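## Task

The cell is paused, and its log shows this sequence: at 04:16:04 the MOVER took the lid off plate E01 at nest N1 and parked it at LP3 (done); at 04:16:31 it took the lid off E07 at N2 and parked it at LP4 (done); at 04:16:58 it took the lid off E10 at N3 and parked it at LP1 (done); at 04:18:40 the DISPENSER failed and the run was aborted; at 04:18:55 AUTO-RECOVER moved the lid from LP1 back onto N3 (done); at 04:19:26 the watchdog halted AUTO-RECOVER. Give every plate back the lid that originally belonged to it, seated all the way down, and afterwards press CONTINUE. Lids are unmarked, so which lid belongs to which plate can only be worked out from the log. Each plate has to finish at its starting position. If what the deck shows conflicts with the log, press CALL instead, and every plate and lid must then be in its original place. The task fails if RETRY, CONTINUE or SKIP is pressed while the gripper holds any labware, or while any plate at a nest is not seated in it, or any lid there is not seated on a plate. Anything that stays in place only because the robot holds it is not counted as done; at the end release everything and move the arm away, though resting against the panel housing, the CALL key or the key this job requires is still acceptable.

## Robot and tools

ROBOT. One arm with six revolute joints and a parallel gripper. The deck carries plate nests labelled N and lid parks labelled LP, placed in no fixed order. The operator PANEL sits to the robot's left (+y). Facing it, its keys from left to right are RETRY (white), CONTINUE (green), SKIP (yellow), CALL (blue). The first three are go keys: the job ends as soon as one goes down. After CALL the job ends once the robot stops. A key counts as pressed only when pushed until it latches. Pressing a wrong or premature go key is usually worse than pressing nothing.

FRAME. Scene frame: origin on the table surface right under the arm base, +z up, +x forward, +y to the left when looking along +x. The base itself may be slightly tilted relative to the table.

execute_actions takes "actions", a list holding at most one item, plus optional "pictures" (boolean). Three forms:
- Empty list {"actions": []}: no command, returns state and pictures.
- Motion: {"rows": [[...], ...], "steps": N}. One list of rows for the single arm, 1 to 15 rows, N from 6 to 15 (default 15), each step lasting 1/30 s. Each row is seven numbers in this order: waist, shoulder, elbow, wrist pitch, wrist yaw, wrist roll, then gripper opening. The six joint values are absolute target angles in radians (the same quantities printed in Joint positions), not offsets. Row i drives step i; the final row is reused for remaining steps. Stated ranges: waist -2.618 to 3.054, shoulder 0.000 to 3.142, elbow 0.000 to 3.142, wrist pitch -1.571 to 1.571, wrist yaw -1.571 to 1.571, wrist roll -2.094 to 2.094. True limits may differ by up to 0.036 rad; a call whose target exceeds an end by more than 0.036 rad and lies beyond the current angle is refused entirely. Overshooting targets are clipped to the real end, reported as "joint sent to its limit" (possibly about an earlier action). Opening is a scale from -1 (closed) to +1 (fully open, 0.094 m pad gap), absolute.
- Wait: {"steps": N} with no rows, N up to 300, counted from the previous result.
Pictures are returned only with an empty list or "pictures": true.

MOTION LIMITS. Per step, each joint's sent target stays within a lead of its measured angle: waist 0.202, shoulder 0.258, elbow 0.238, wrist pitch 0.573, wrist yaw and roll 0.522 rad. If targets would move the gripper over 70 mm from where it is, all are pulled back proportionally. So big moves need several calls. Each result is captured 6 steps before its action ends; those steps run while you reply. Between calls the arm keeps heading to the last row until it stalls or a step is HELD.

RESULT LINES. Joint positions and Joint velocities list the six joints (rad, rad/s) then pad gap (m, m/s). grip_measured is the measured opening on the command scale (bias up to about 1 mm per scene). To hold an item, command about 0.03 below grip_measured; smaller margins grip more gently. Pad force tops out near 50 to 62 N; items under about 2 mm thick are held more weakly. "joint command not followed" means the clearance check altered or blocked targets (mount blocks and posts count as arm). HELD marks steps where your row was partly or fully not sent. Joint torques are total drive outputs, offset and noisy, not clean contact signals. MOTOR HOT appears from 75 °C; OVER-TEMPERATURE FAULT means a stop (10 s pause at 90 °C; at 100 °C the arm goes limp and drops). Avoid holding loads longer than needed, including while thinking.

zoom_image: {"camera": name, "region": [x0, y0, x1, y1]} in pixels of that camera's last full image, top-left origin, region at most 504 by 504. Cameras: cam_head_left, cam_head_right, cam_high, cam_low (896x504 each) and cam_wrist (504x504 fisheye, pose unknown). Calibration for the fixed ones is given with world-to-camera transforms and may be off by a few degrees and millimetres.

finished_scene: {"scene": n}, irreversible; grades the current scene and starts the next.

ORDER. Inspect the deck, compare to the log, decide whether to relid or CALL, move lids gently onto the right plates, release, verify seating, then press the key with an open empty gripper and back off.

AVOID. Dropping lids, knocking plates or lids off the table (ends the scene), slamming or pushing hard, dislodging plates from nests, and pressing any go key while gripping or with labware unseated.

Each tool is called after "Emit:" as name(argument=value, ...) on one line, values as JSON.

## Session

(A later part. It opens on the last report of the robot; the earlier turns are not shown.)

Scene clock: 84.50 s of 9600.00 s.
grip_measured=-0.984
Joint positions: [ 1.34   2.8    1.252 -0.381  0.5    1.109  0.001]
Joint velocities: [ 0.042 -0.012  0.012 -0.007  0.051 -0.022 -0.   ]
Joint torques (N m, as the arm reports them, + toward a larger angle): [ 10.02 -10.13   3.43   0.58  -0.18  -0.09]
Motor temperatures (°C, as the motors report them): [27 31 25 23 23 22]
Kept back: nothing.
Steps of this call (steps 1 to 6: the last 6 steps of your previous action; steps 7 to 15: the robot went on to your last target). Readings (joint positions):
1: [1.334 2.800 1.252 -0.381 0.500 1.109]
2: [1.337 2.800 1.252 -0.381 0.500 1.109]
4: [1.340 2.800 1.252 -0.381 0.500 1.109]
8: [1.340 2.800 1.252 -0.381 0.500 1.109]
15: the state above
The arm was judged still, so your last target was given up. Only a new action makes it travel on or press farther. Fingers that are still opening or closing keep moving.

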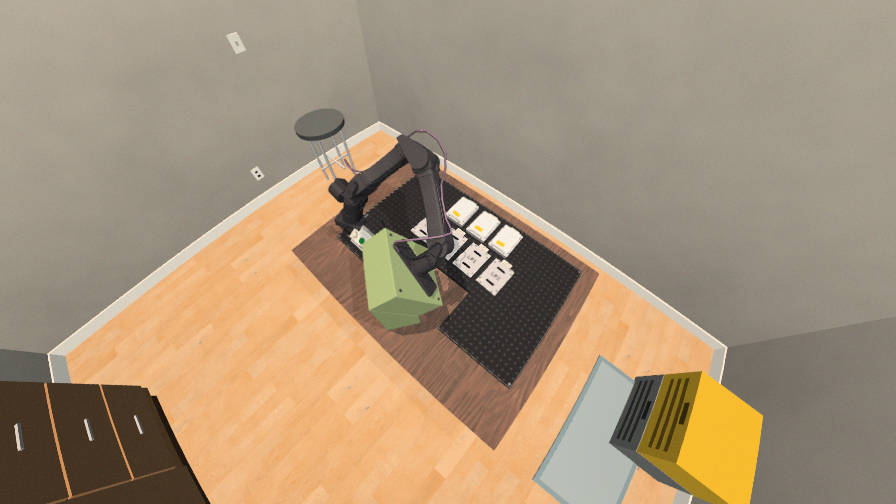

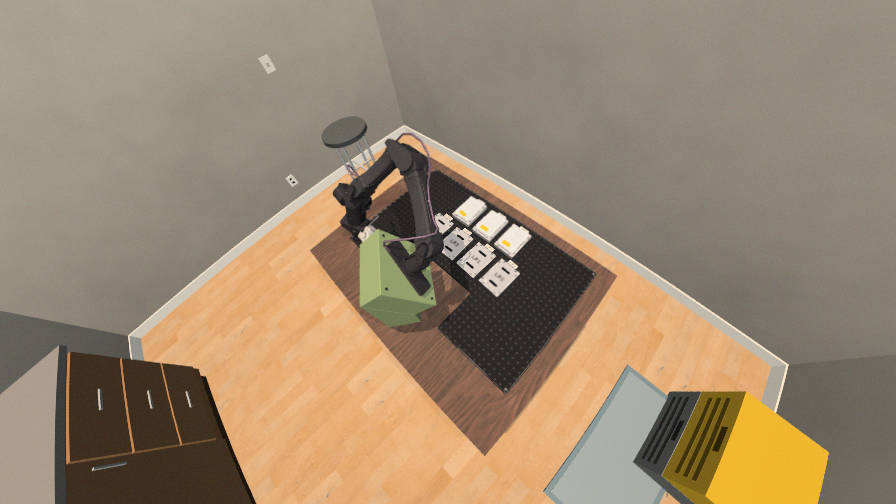

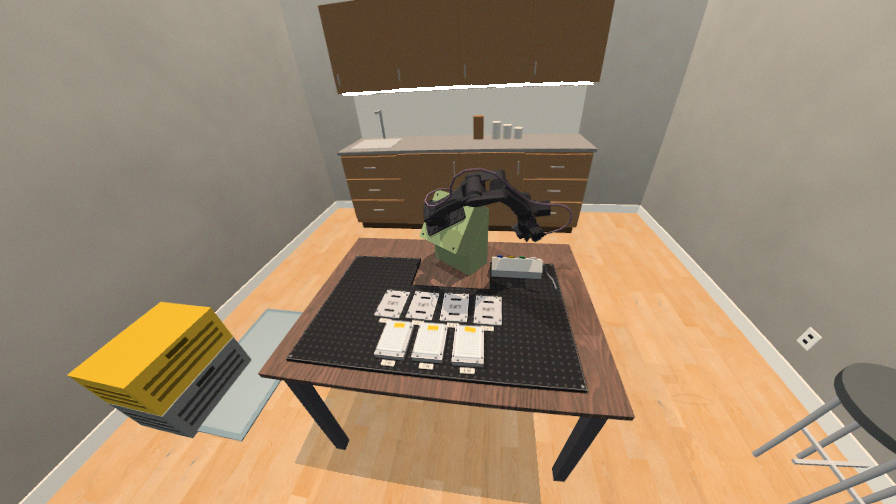

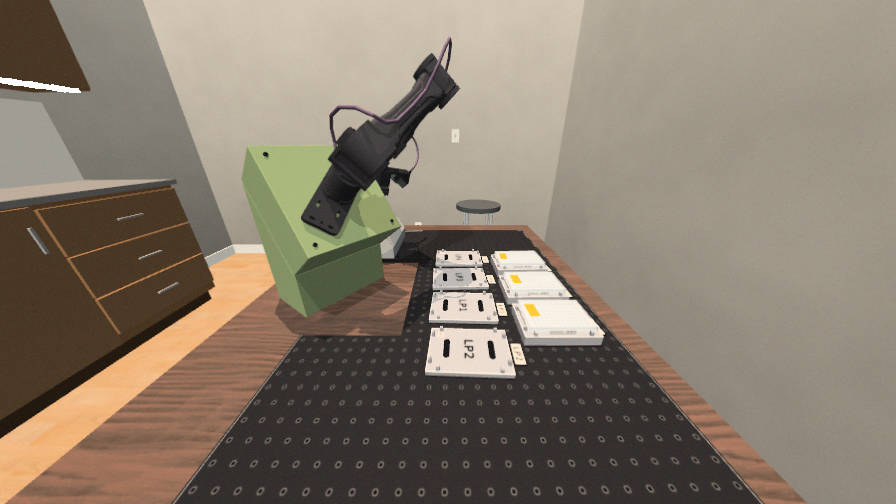

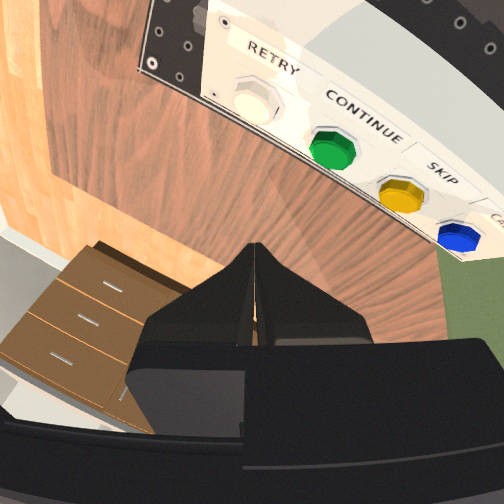

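Emit:
execute_actions(actions=[{"rows":[[1.25,2.8,1.25,-0.44,0.5,1.1,-1]],"steps":15}])

Emit:
execute_actions(actions=[{"steps":15}], pictures=true)

Emit:
zoom_image(camera="cam_high", region=[460,180,580,290])

Scene clock: 85.07 s of 9600.00 s.
grip_measured=-0.984
Joint positions: [ 1.23   2.8    1.252 -0.421  0.497  1.108  0.001]
Joint velocities: [ 0.017  0.007  0.007 -0.066 -0.037 -0.007  0.   ]
Joint torques (N m, as the arm reports them, + toward a larger angle): [10.37 -8.    2.72  0.29 -0.17 -0.09]
Motor temperatures (°C, as the motors report them): [27 31 25 23 23 22]
Steps of this call (steps 1 to 8: nothing new was sent; steps 9 to 17: the first 9 steps of this action). Readings (joint positions):
9: [1.333 2.800 1.252 -0.385 0.498 1.108]
10: [1.319 2.800 1.252 -0.390 0.496 1.108]
12: [1.275 2.800 1.252 -0.403 0.496 1.108]
16: [1.230 2.800 1.252 -0.419 0.497 1.108]
17: the state above

Scene clock: 85.57 s of 9600.00 s.
grip_measured=-0.984
Joint positions: [ 1.231  2.8    1.252 -0.427  0.497  1.108  0.001]
Joint velocities: [-0.007 -0.027  0.002 -0.007  0.037 -0.007  0.001]
Joint torques (N m, as the arm reports them, + toward a larger angle): [10.26 -8.    2.73  0.28 -0.18 -0.09]
Motor temperatures (°C, as the motors report them): [28 31 25 23 23 22]
Kept back: nothing.
Steps of this call (steps 1 to 6: the last 6 steps of your previous action; steps 7 to 15: the robot went on to your last target). Readings (joint positions):
1: [1.231 2.800 1.252 -0.422 0.497 1.108]
2: [1.231 2.800 1.252 -0.423 0.497 1.108]
4: [1.231 2.800 1.252 -0.424 0.497 1.108]
8: [1.231 2.800 1.252 -0.426 0.497 1.108]
15: the state above
The arm was judged still, so your last target was given up. Only a new action makes it travel on or press farther. Fingers that are still opening or closing keep moving.

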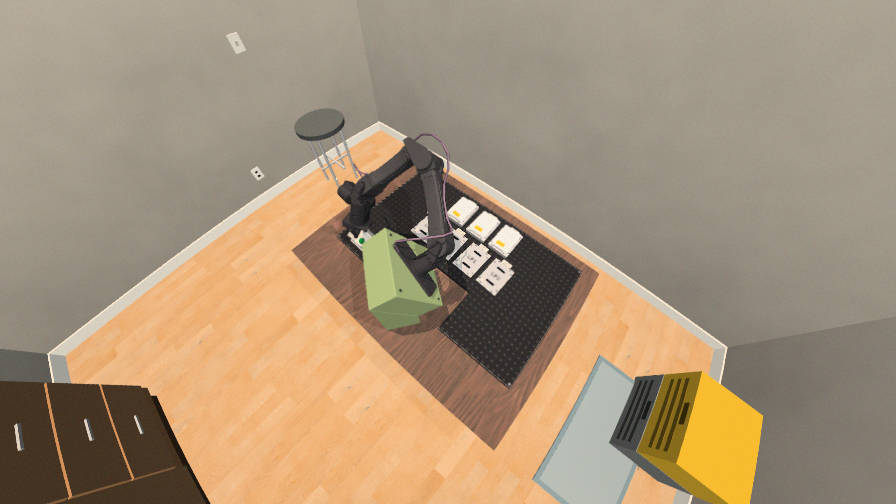

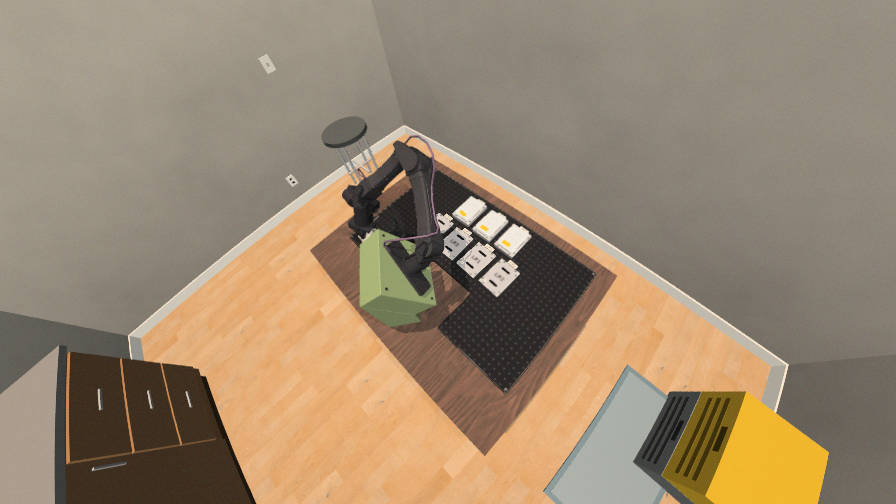

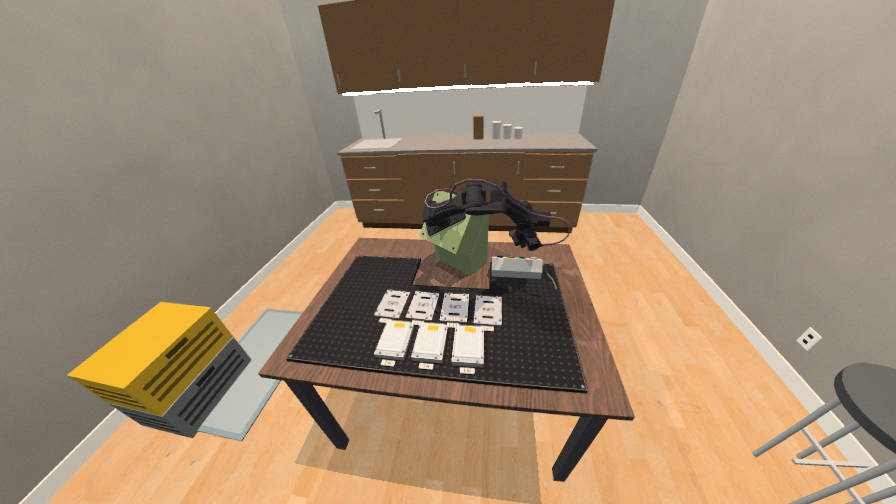

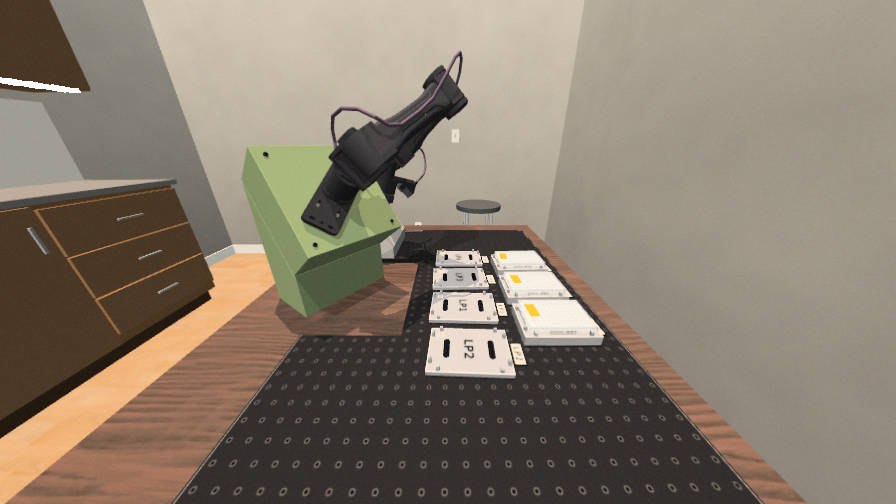

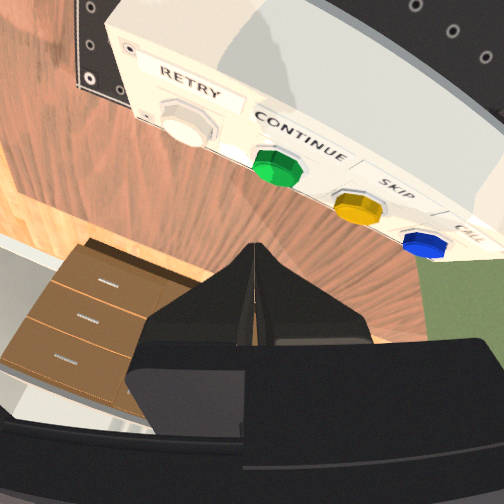

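Region (460, 180, 580, 290) of cam_high's 896x504 image, scaled by 4.200, with more detail than that image has; it fills the top 462 rows of this view, and the rest is white.

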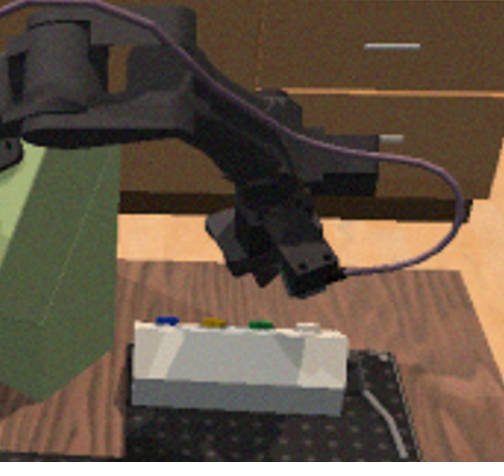

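Emit:
execute_actions(actions=[{"rows":[[1.17,2.8,1.25,-0.43,0.5,1.1,-1]],"steps":15}])

Emit:
execute_actions(actions=[{"steps":15}], pictures=true)

Emit:
zoom_image(camera="cam_high", region=[460,180,580,290])

Scene clock: 86.13 s of 9600.00 s.
grip_measured=-0.984
Joint positions: [ 1.157  2.8    1.252 -0.427  0.496  1.108  0.001]
Joint velocities: [ 0.002 -0.002  0.002 -0.081 -0.066 -0.037 -0.   ]
Joint torques (N m, as the arm reports them, + toward a larger angle): [10.03 -7.72  2.26  0.27 -0.19 -0.08]
Motor temperatures (°C, as the motors report them): [28 30 25 23 23 22]
Steps of this call (steps 1 to 8: nothing new was sent; steps 9 to 17: the first 9 steps of this action). Readings (joint positions):
9: [1.227 2.800 1.252 -0.427 0.496 1.108]
10: [1.217 2.800 1.252 -0.427 0.496 1.108]
12: [1.187 2.800 1.252 -0.427 0.496 1.108]
16: [1.157 2.800 1.252 -0.427 0.496 1.108]
17: the state above

Scene clock: 86.63 s of 9600.00 s.
grip_measured=-0.984
Joint positions: [ 1.157  2.8    1.252 -0.427  0.496  1.108  0.001]
Joint velocities: [ 0.002 -0.007 -0.007 -0.022  0.066 -0.022  0.   ]
Joint torques (N m, as the arm reports them, + toward a larger angle): [ 9.98 -7.74  2.28  0.27 -0.19 -0.08]
Motor temperatures (°C, as the motors report them): [28 30 25 23 23 22]
Kept back: nothing.
Steps of this call (steps 1 to 6: the last 6 steps of your previous action; steps 7 to 15: the robot went on to your last target). Readings (joint positions):
1: [1.157 2.800 1.252 -0.427 0.496 1.108]
2: [1.157 2.800 1.252 -0.427 0.496 1.108]
4: [1.157 2.800 1.252 -0.427 0.496 1.108]
8: [1.157 2.800 1.252 -0.427 0.496 1.108]
15: the state above
The arm was judged still, so your last target was given up. Only a new action makes it travel on or press farther. Fingers that are still opening or closing keep moving.

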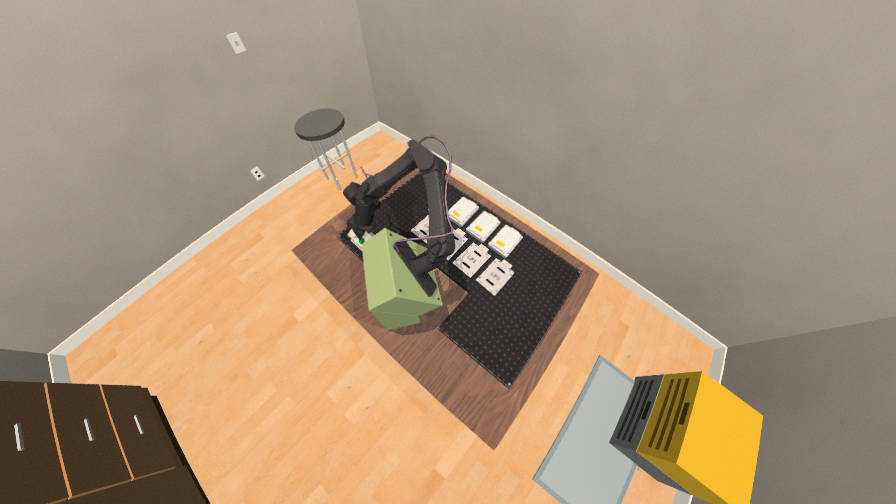

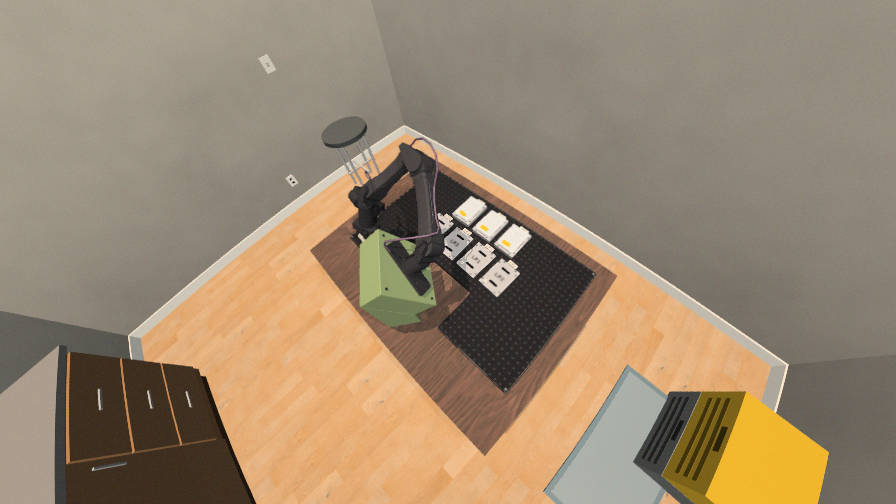

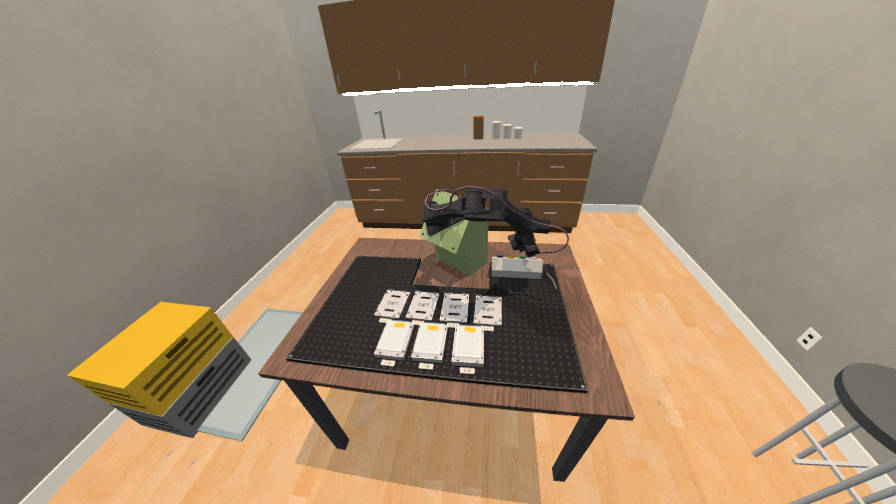

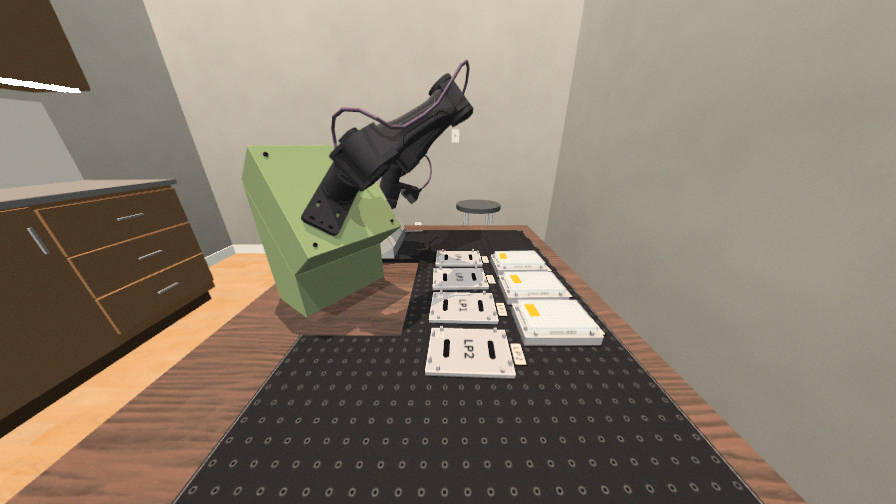

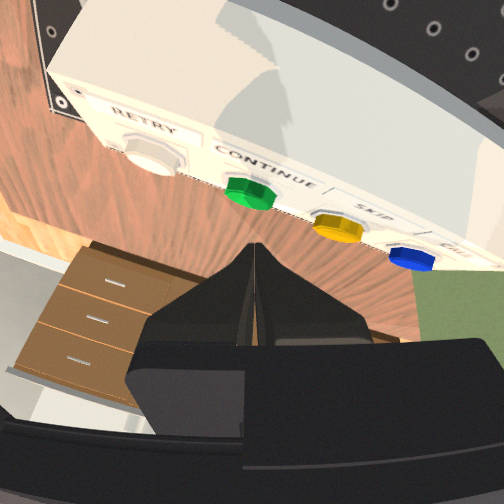

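Region (460, 180, 580, 290) of cam_high's 896x504 image, scaled by 4.200, with more detail than that image has; it fills the top 462 rows of this view, and the rest is white.

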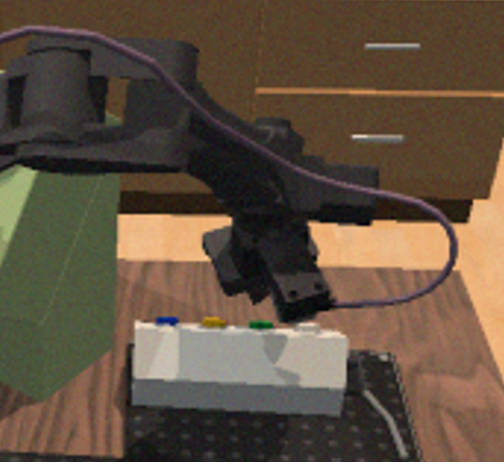

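Emit:
execute_actions(actions=[{"rows":[[1.15,2.865,1.25,-0.35,0.5,1.1,-1]],"steps":15}])

Emit:
execute_actions(actions=[{"steps":15}], pictures=true)

Emit:
zoom_image(camera="cam_high", region=[460,180,580,290])

Scene clock: 87.17 s of 9600.00 s.
grip_measured=-0.984
Joint positions: [ 1.15   2.854  1.252 -0.371  0.497  1.108  0.001]
Joint velocities: [ 0.017 -0.017 -0.002 -0.051  0.022 -0.007 -0.001]
Joint torques (N m, as the arm reports them, + toward a larger angle): [ 8.85 -6.82  2.09  0.41 -0.19 -0.09]
Motor temperatures (°C, as the motors report them): [28 30 25 23 23 22]
Steps of this call (steps 1 to 7: nothing new was sent; steps 8 to 16: the first 9 steps of this action). Readings (joint positions):
8: [1.157 2.804 1.252 -0.420 0.497 1.108]
9: [1.156 2.812 1.252 -0.404 0.497 1.108]
11: [1.153 2.831 1.252 -0.383 0.497 1.108]
15: [1.150 2.853 1.252 -0.372 0.497 1.108]
16: the state above

Scene clock: 87.67 s of 9600.00 s.
grip_measured=-0.984
Joint positions: [ 1.15   2.854  1.252 -0.358  0.497  1.108  0.001]
Joint velocities: [ 0.017 -0.012  0.012 -0.066  0.037  0.022  0.001]
Joint torques (N m, as the arm reports them, + toward a larger angle): [ 8.92 -6.83  2.08  0.36 -0.19 -0.09]
Motor temperatures (°C, as the motors report them): [28 30 25 23 23 22]
Kept back: nothing.
Steps of this call (steps 1 to 6: the last 6 steps of your previous action; steps 7 to 15: the robot went on to your last target). Readings (joint positions):
1: [1.150 2.854 1.252 -0.369 0.497 1.108]
2: [1.150 2.854 1.252 -0.365 0.497 1.108]
4: [1.150 2.854 1.252 -0.363 0.497 1.108]
8: [1.150 2.854 1.252 -0.359 0.497 1.108]
15: the state above

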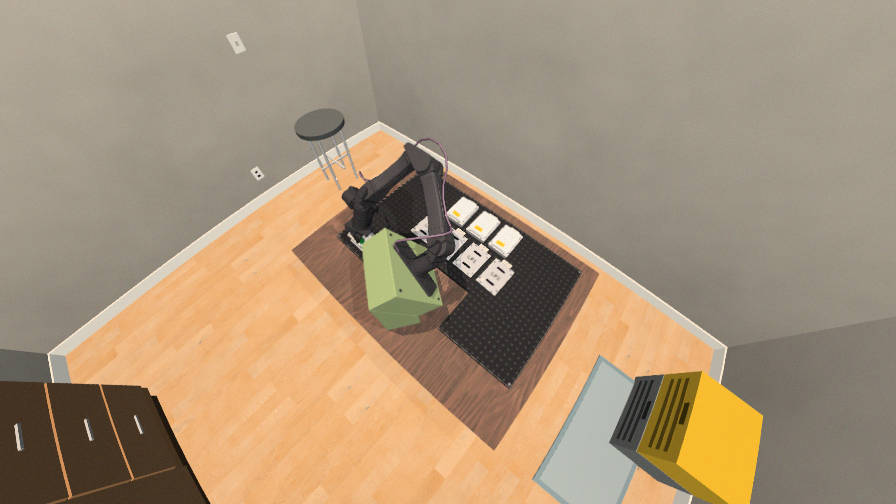

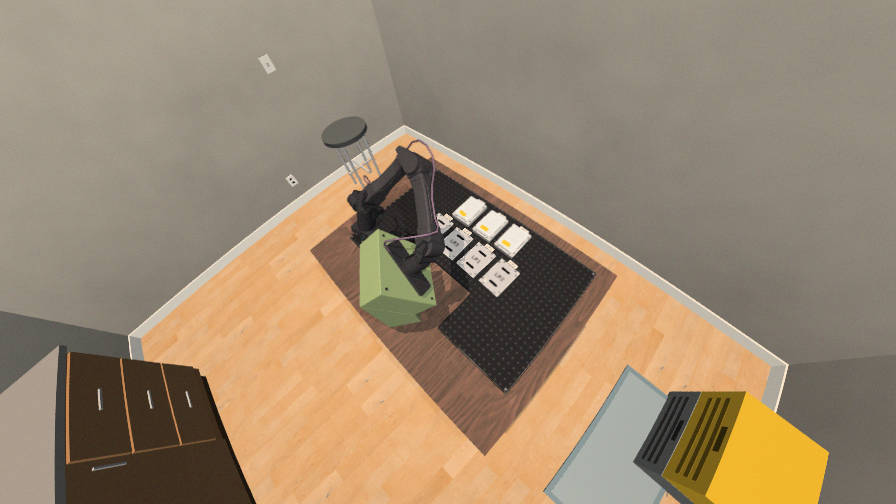

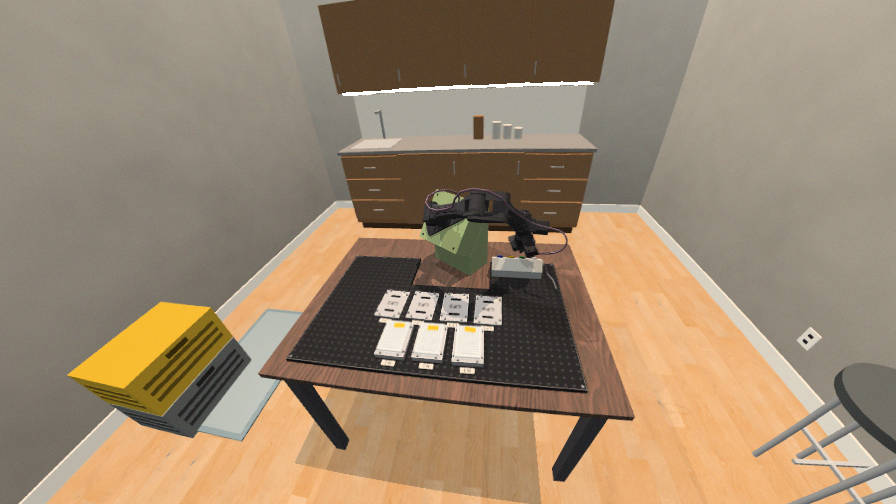

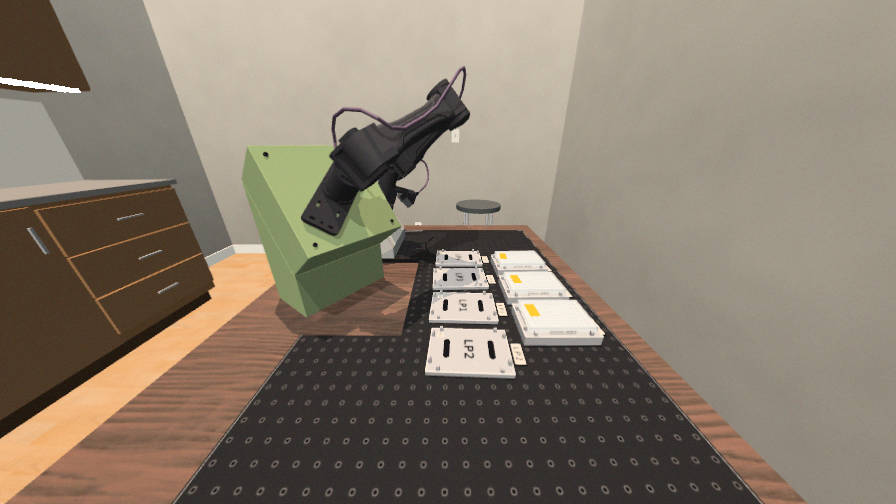

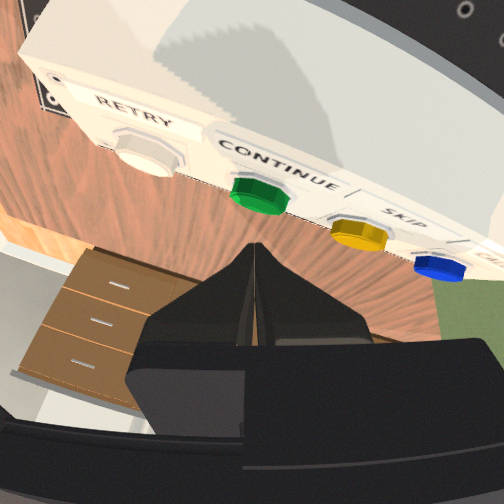

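Region (460, 180, 580, 290) of cam_high's 896x504 image, scaled by 4.200, with more detail than that image has; it fills the top 462 rows of this view, and the rest is white.

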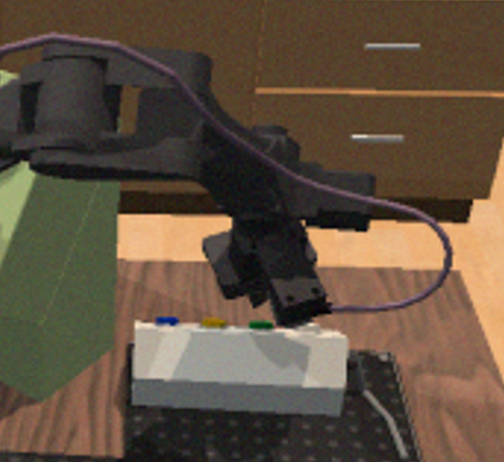

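Emit:
execute_actions(actions=[{"rows":[[1.135,2.905,1.25,-0.315,0.5,1.1,-1]],"steps":15}])

Emit:
execute_actions(actions=[{"steps":15}], pictures=true)

Scene clock: 88.13 s of 9600.00 s.
grip_measured=-0.984
Joint positions: [ 1.134  2.89   1.252 -0.331  0.497  1.108  0.001]
Joint velocities: [-0.012 -0.002 -0.017  0.007  0.022  0.022 -0.   ]
Joint torques (N m, as the arm reports them, + toward a larger angle): [ 8.99 -6.53  1.82  0.37 -0.2  -0.09]
Motor temperatures (°C, as the motors report them): [28 30 25 23 23 22]
Steps of this call (steps 1 to 5: the robot went on to your last target; steps 6 to 14: the first 9 steps of this action). Readings (joint positions):
6: [1.149 2.857 1.252 -0.354 0.497 1.108]
7: [1.147 2.861 1.252 -0.344 0.497 1.108]
9: [1.140 2.874 1.252 -0.334 0.497 1.108]
13: [1.134 2.890 1.252 -0.331 0.497 1.108]
14: the state above

Scene clock: 88.63 s of 9600.00 s.
grip_measured=-0.984
Joint positions: [ 1.134  2.89   1.252 -0.323  0.497  1.108  0.001]
Joint velocities: [-0.017  0.002 -0.002  0.007 -0.125 -0.095 -0.   ]
Joint torques (N m, as the arm reports them, + toward a larger angle): [ 8.98 -6.49  1.87  0.34 -0.2  -0.09]
Motor temperatures (°C, as the motors report them): [28 30 25 23 23 22]
Kept back: nothing.
Steps of this call (steps 1 to 6: the last 6 steps of your previous action; steps 7 to 15: the robot went on to your last target). Readings (joint positions):
1: [1.134 2.890 1.252 -0.330 0.497 1.108]
2: [1.134 2.890 1.252 -0.328 0.497 1.108]
4: [1.134 2.890 1.252 -0.326 0.497 1.108]
8: [1.134 2.890 1.252 -0.324 0.497 1.108]
15: the state above
The arm was judged still, so your last target was given up. Only a new action makes it travel on or press farther. Fingers that are still opening or closing keep moving.

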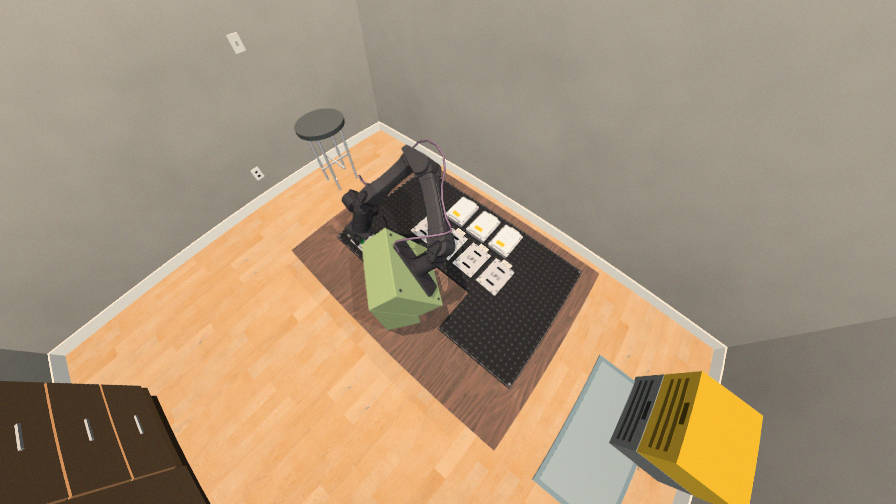

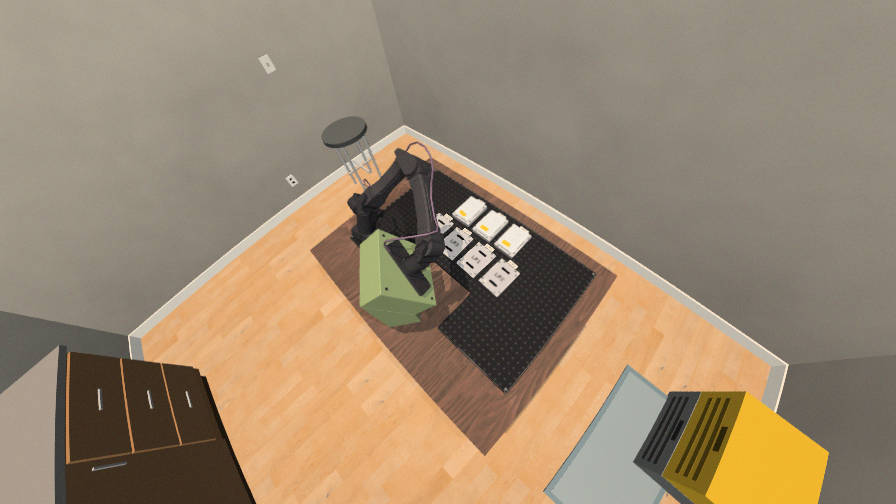

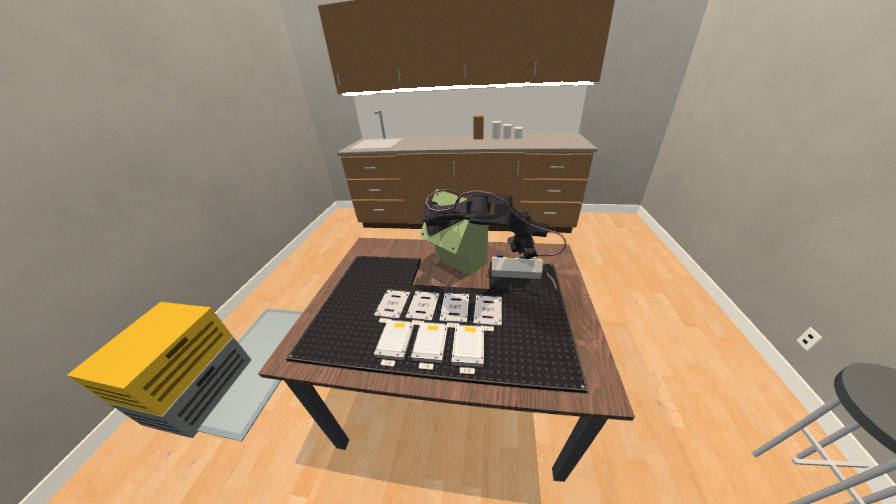

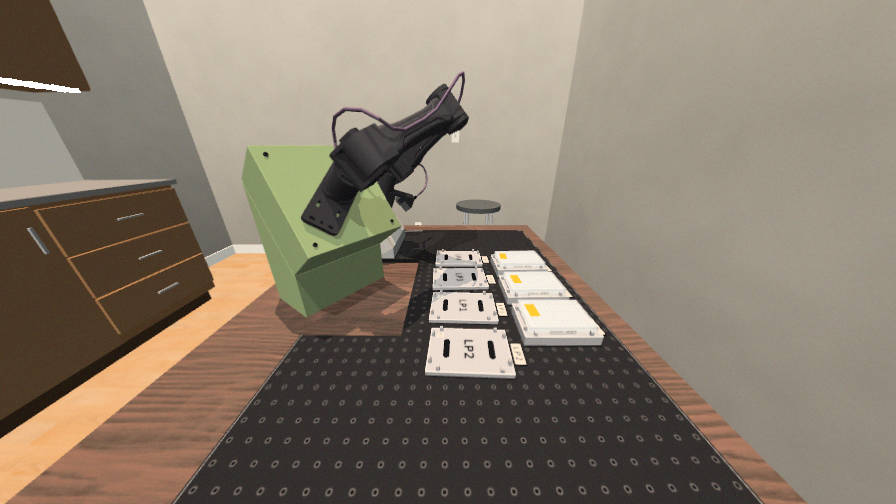

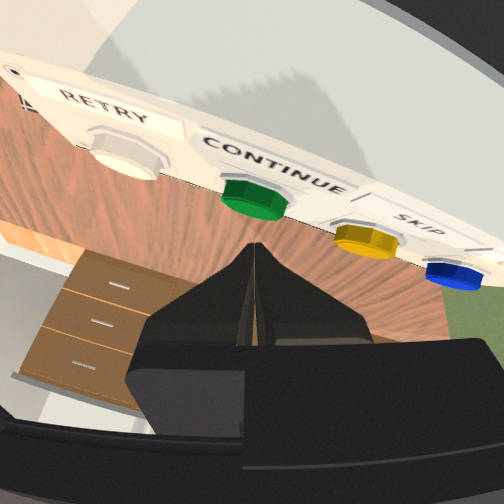

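Emit:
execute_actions(actions=[{"rows":[[1.12,2.915,1.25,-0.315,0.44,1.1,-1]],"steps":15}])

Emit:
execute_actions(actions=[{"steps":15}], pictures=true)

Scene clock: 89.10 s of 9600.00 s.
grip_measured=-0.984
Joint positions: [ 1.119  2.89   1.252 -0.322  0.455  1.108  0.001]
Joint velocities: [-0.002 -0.012  0.007 -0.051 -0.037 -0.007 -0.001]
Joint torques (N m, as the arm reports them, + toward a larger angle): [ 8.9  -5.59  1.79  0.31 -0.35 -0.09]
Motor temperatures (°C, as the motors report them): [28 30 25 23 23 22]
Steps of this call (steps 1 to 5: nothing new was sent; steps 6 to 14: the first 9 steps of this action). Readings (joint positions):
6: [1.132 2.890 1.252 -0.323 0.490 1.108]
7: [1.130 2.890 1.252 -0.323 0.481 1.108]
9: [1.124 2.890 1.252 -0.322 0.469 1.108]
13: [1.119 2.890 1.252 -0.322 0.457 1.108]
14: the state above

Scene clock: 89.60 s of 9600.00 s.
grip_measured=-0.984
Joint positions: [ 1.119  2.89   1.252 -0.322  0.448  1.108  0.001]
Joint velocities: [ 0.002  0.007 -0.017 -0.037  0.037  0.081  0.   ]
Joint torques (N m, as the arm reports them, + toward a larger angle): [ 8.94 -5.56  1.77  0.31 -0.37 -0.09]
Motor temperatures (°C, as the motors report them): [28 30 25 23 23 22]
Kept back: nothing.
Steps of this call (steps 1 to 6: the last 6 steps of your previous action; steps 7 to 15: the robot went on to your last target). Readings (joint positions):
1: [1.119 2.890 1.252 -0.322 0.454 1.108]
2: [1.119 2.890 1.252 -0.322 0.453 1.108]
4: [1.119 2.890 1.252 -0.322 0.451 1.108]
8: [1.119 2.890 1.252 -0.322 0.449 1.108]
15: the state above
The arm was judged still, so your last target was given up. Only a new action makes it travel on or press farther. Fingers that are still opening or closing keep moving.

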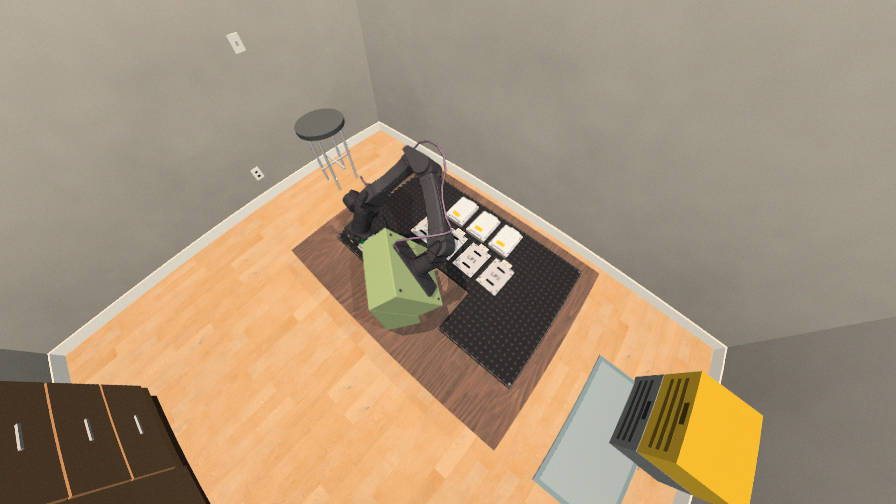

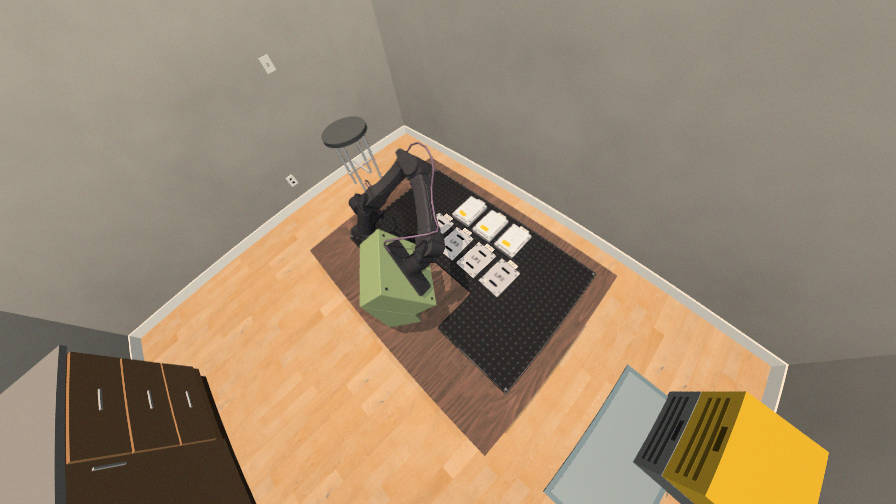

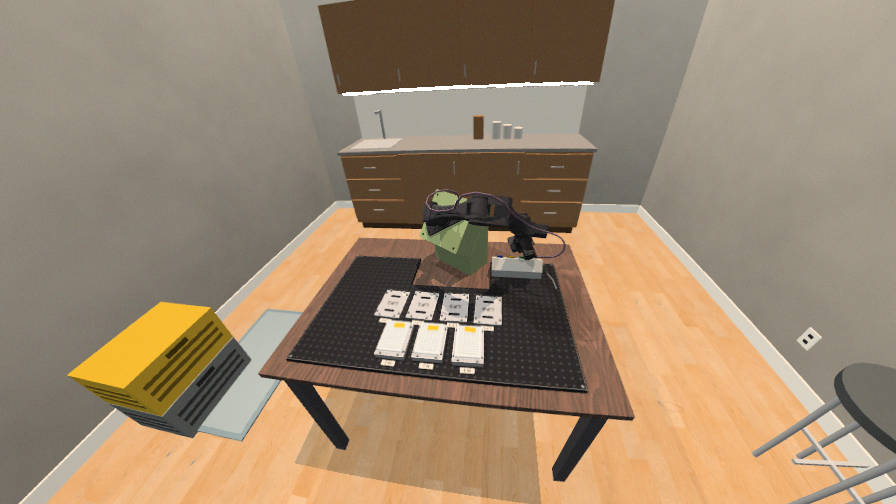

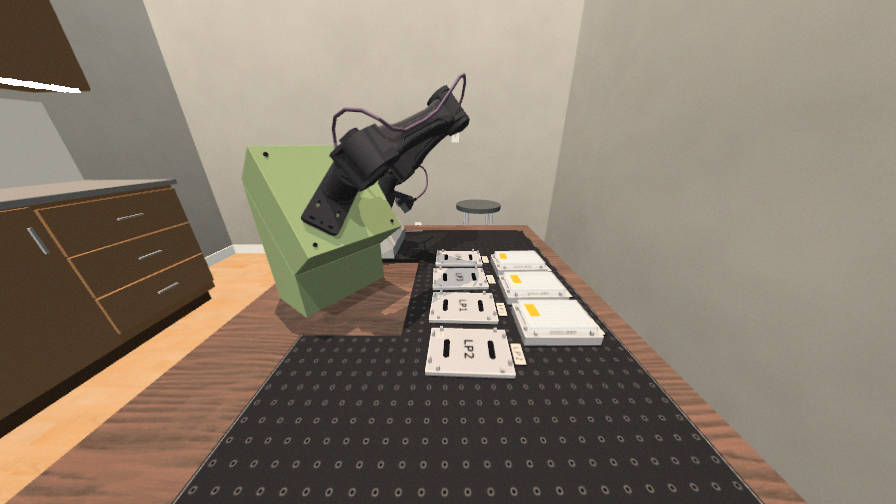

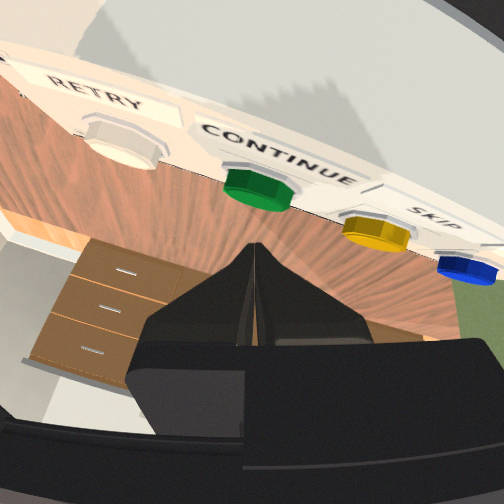

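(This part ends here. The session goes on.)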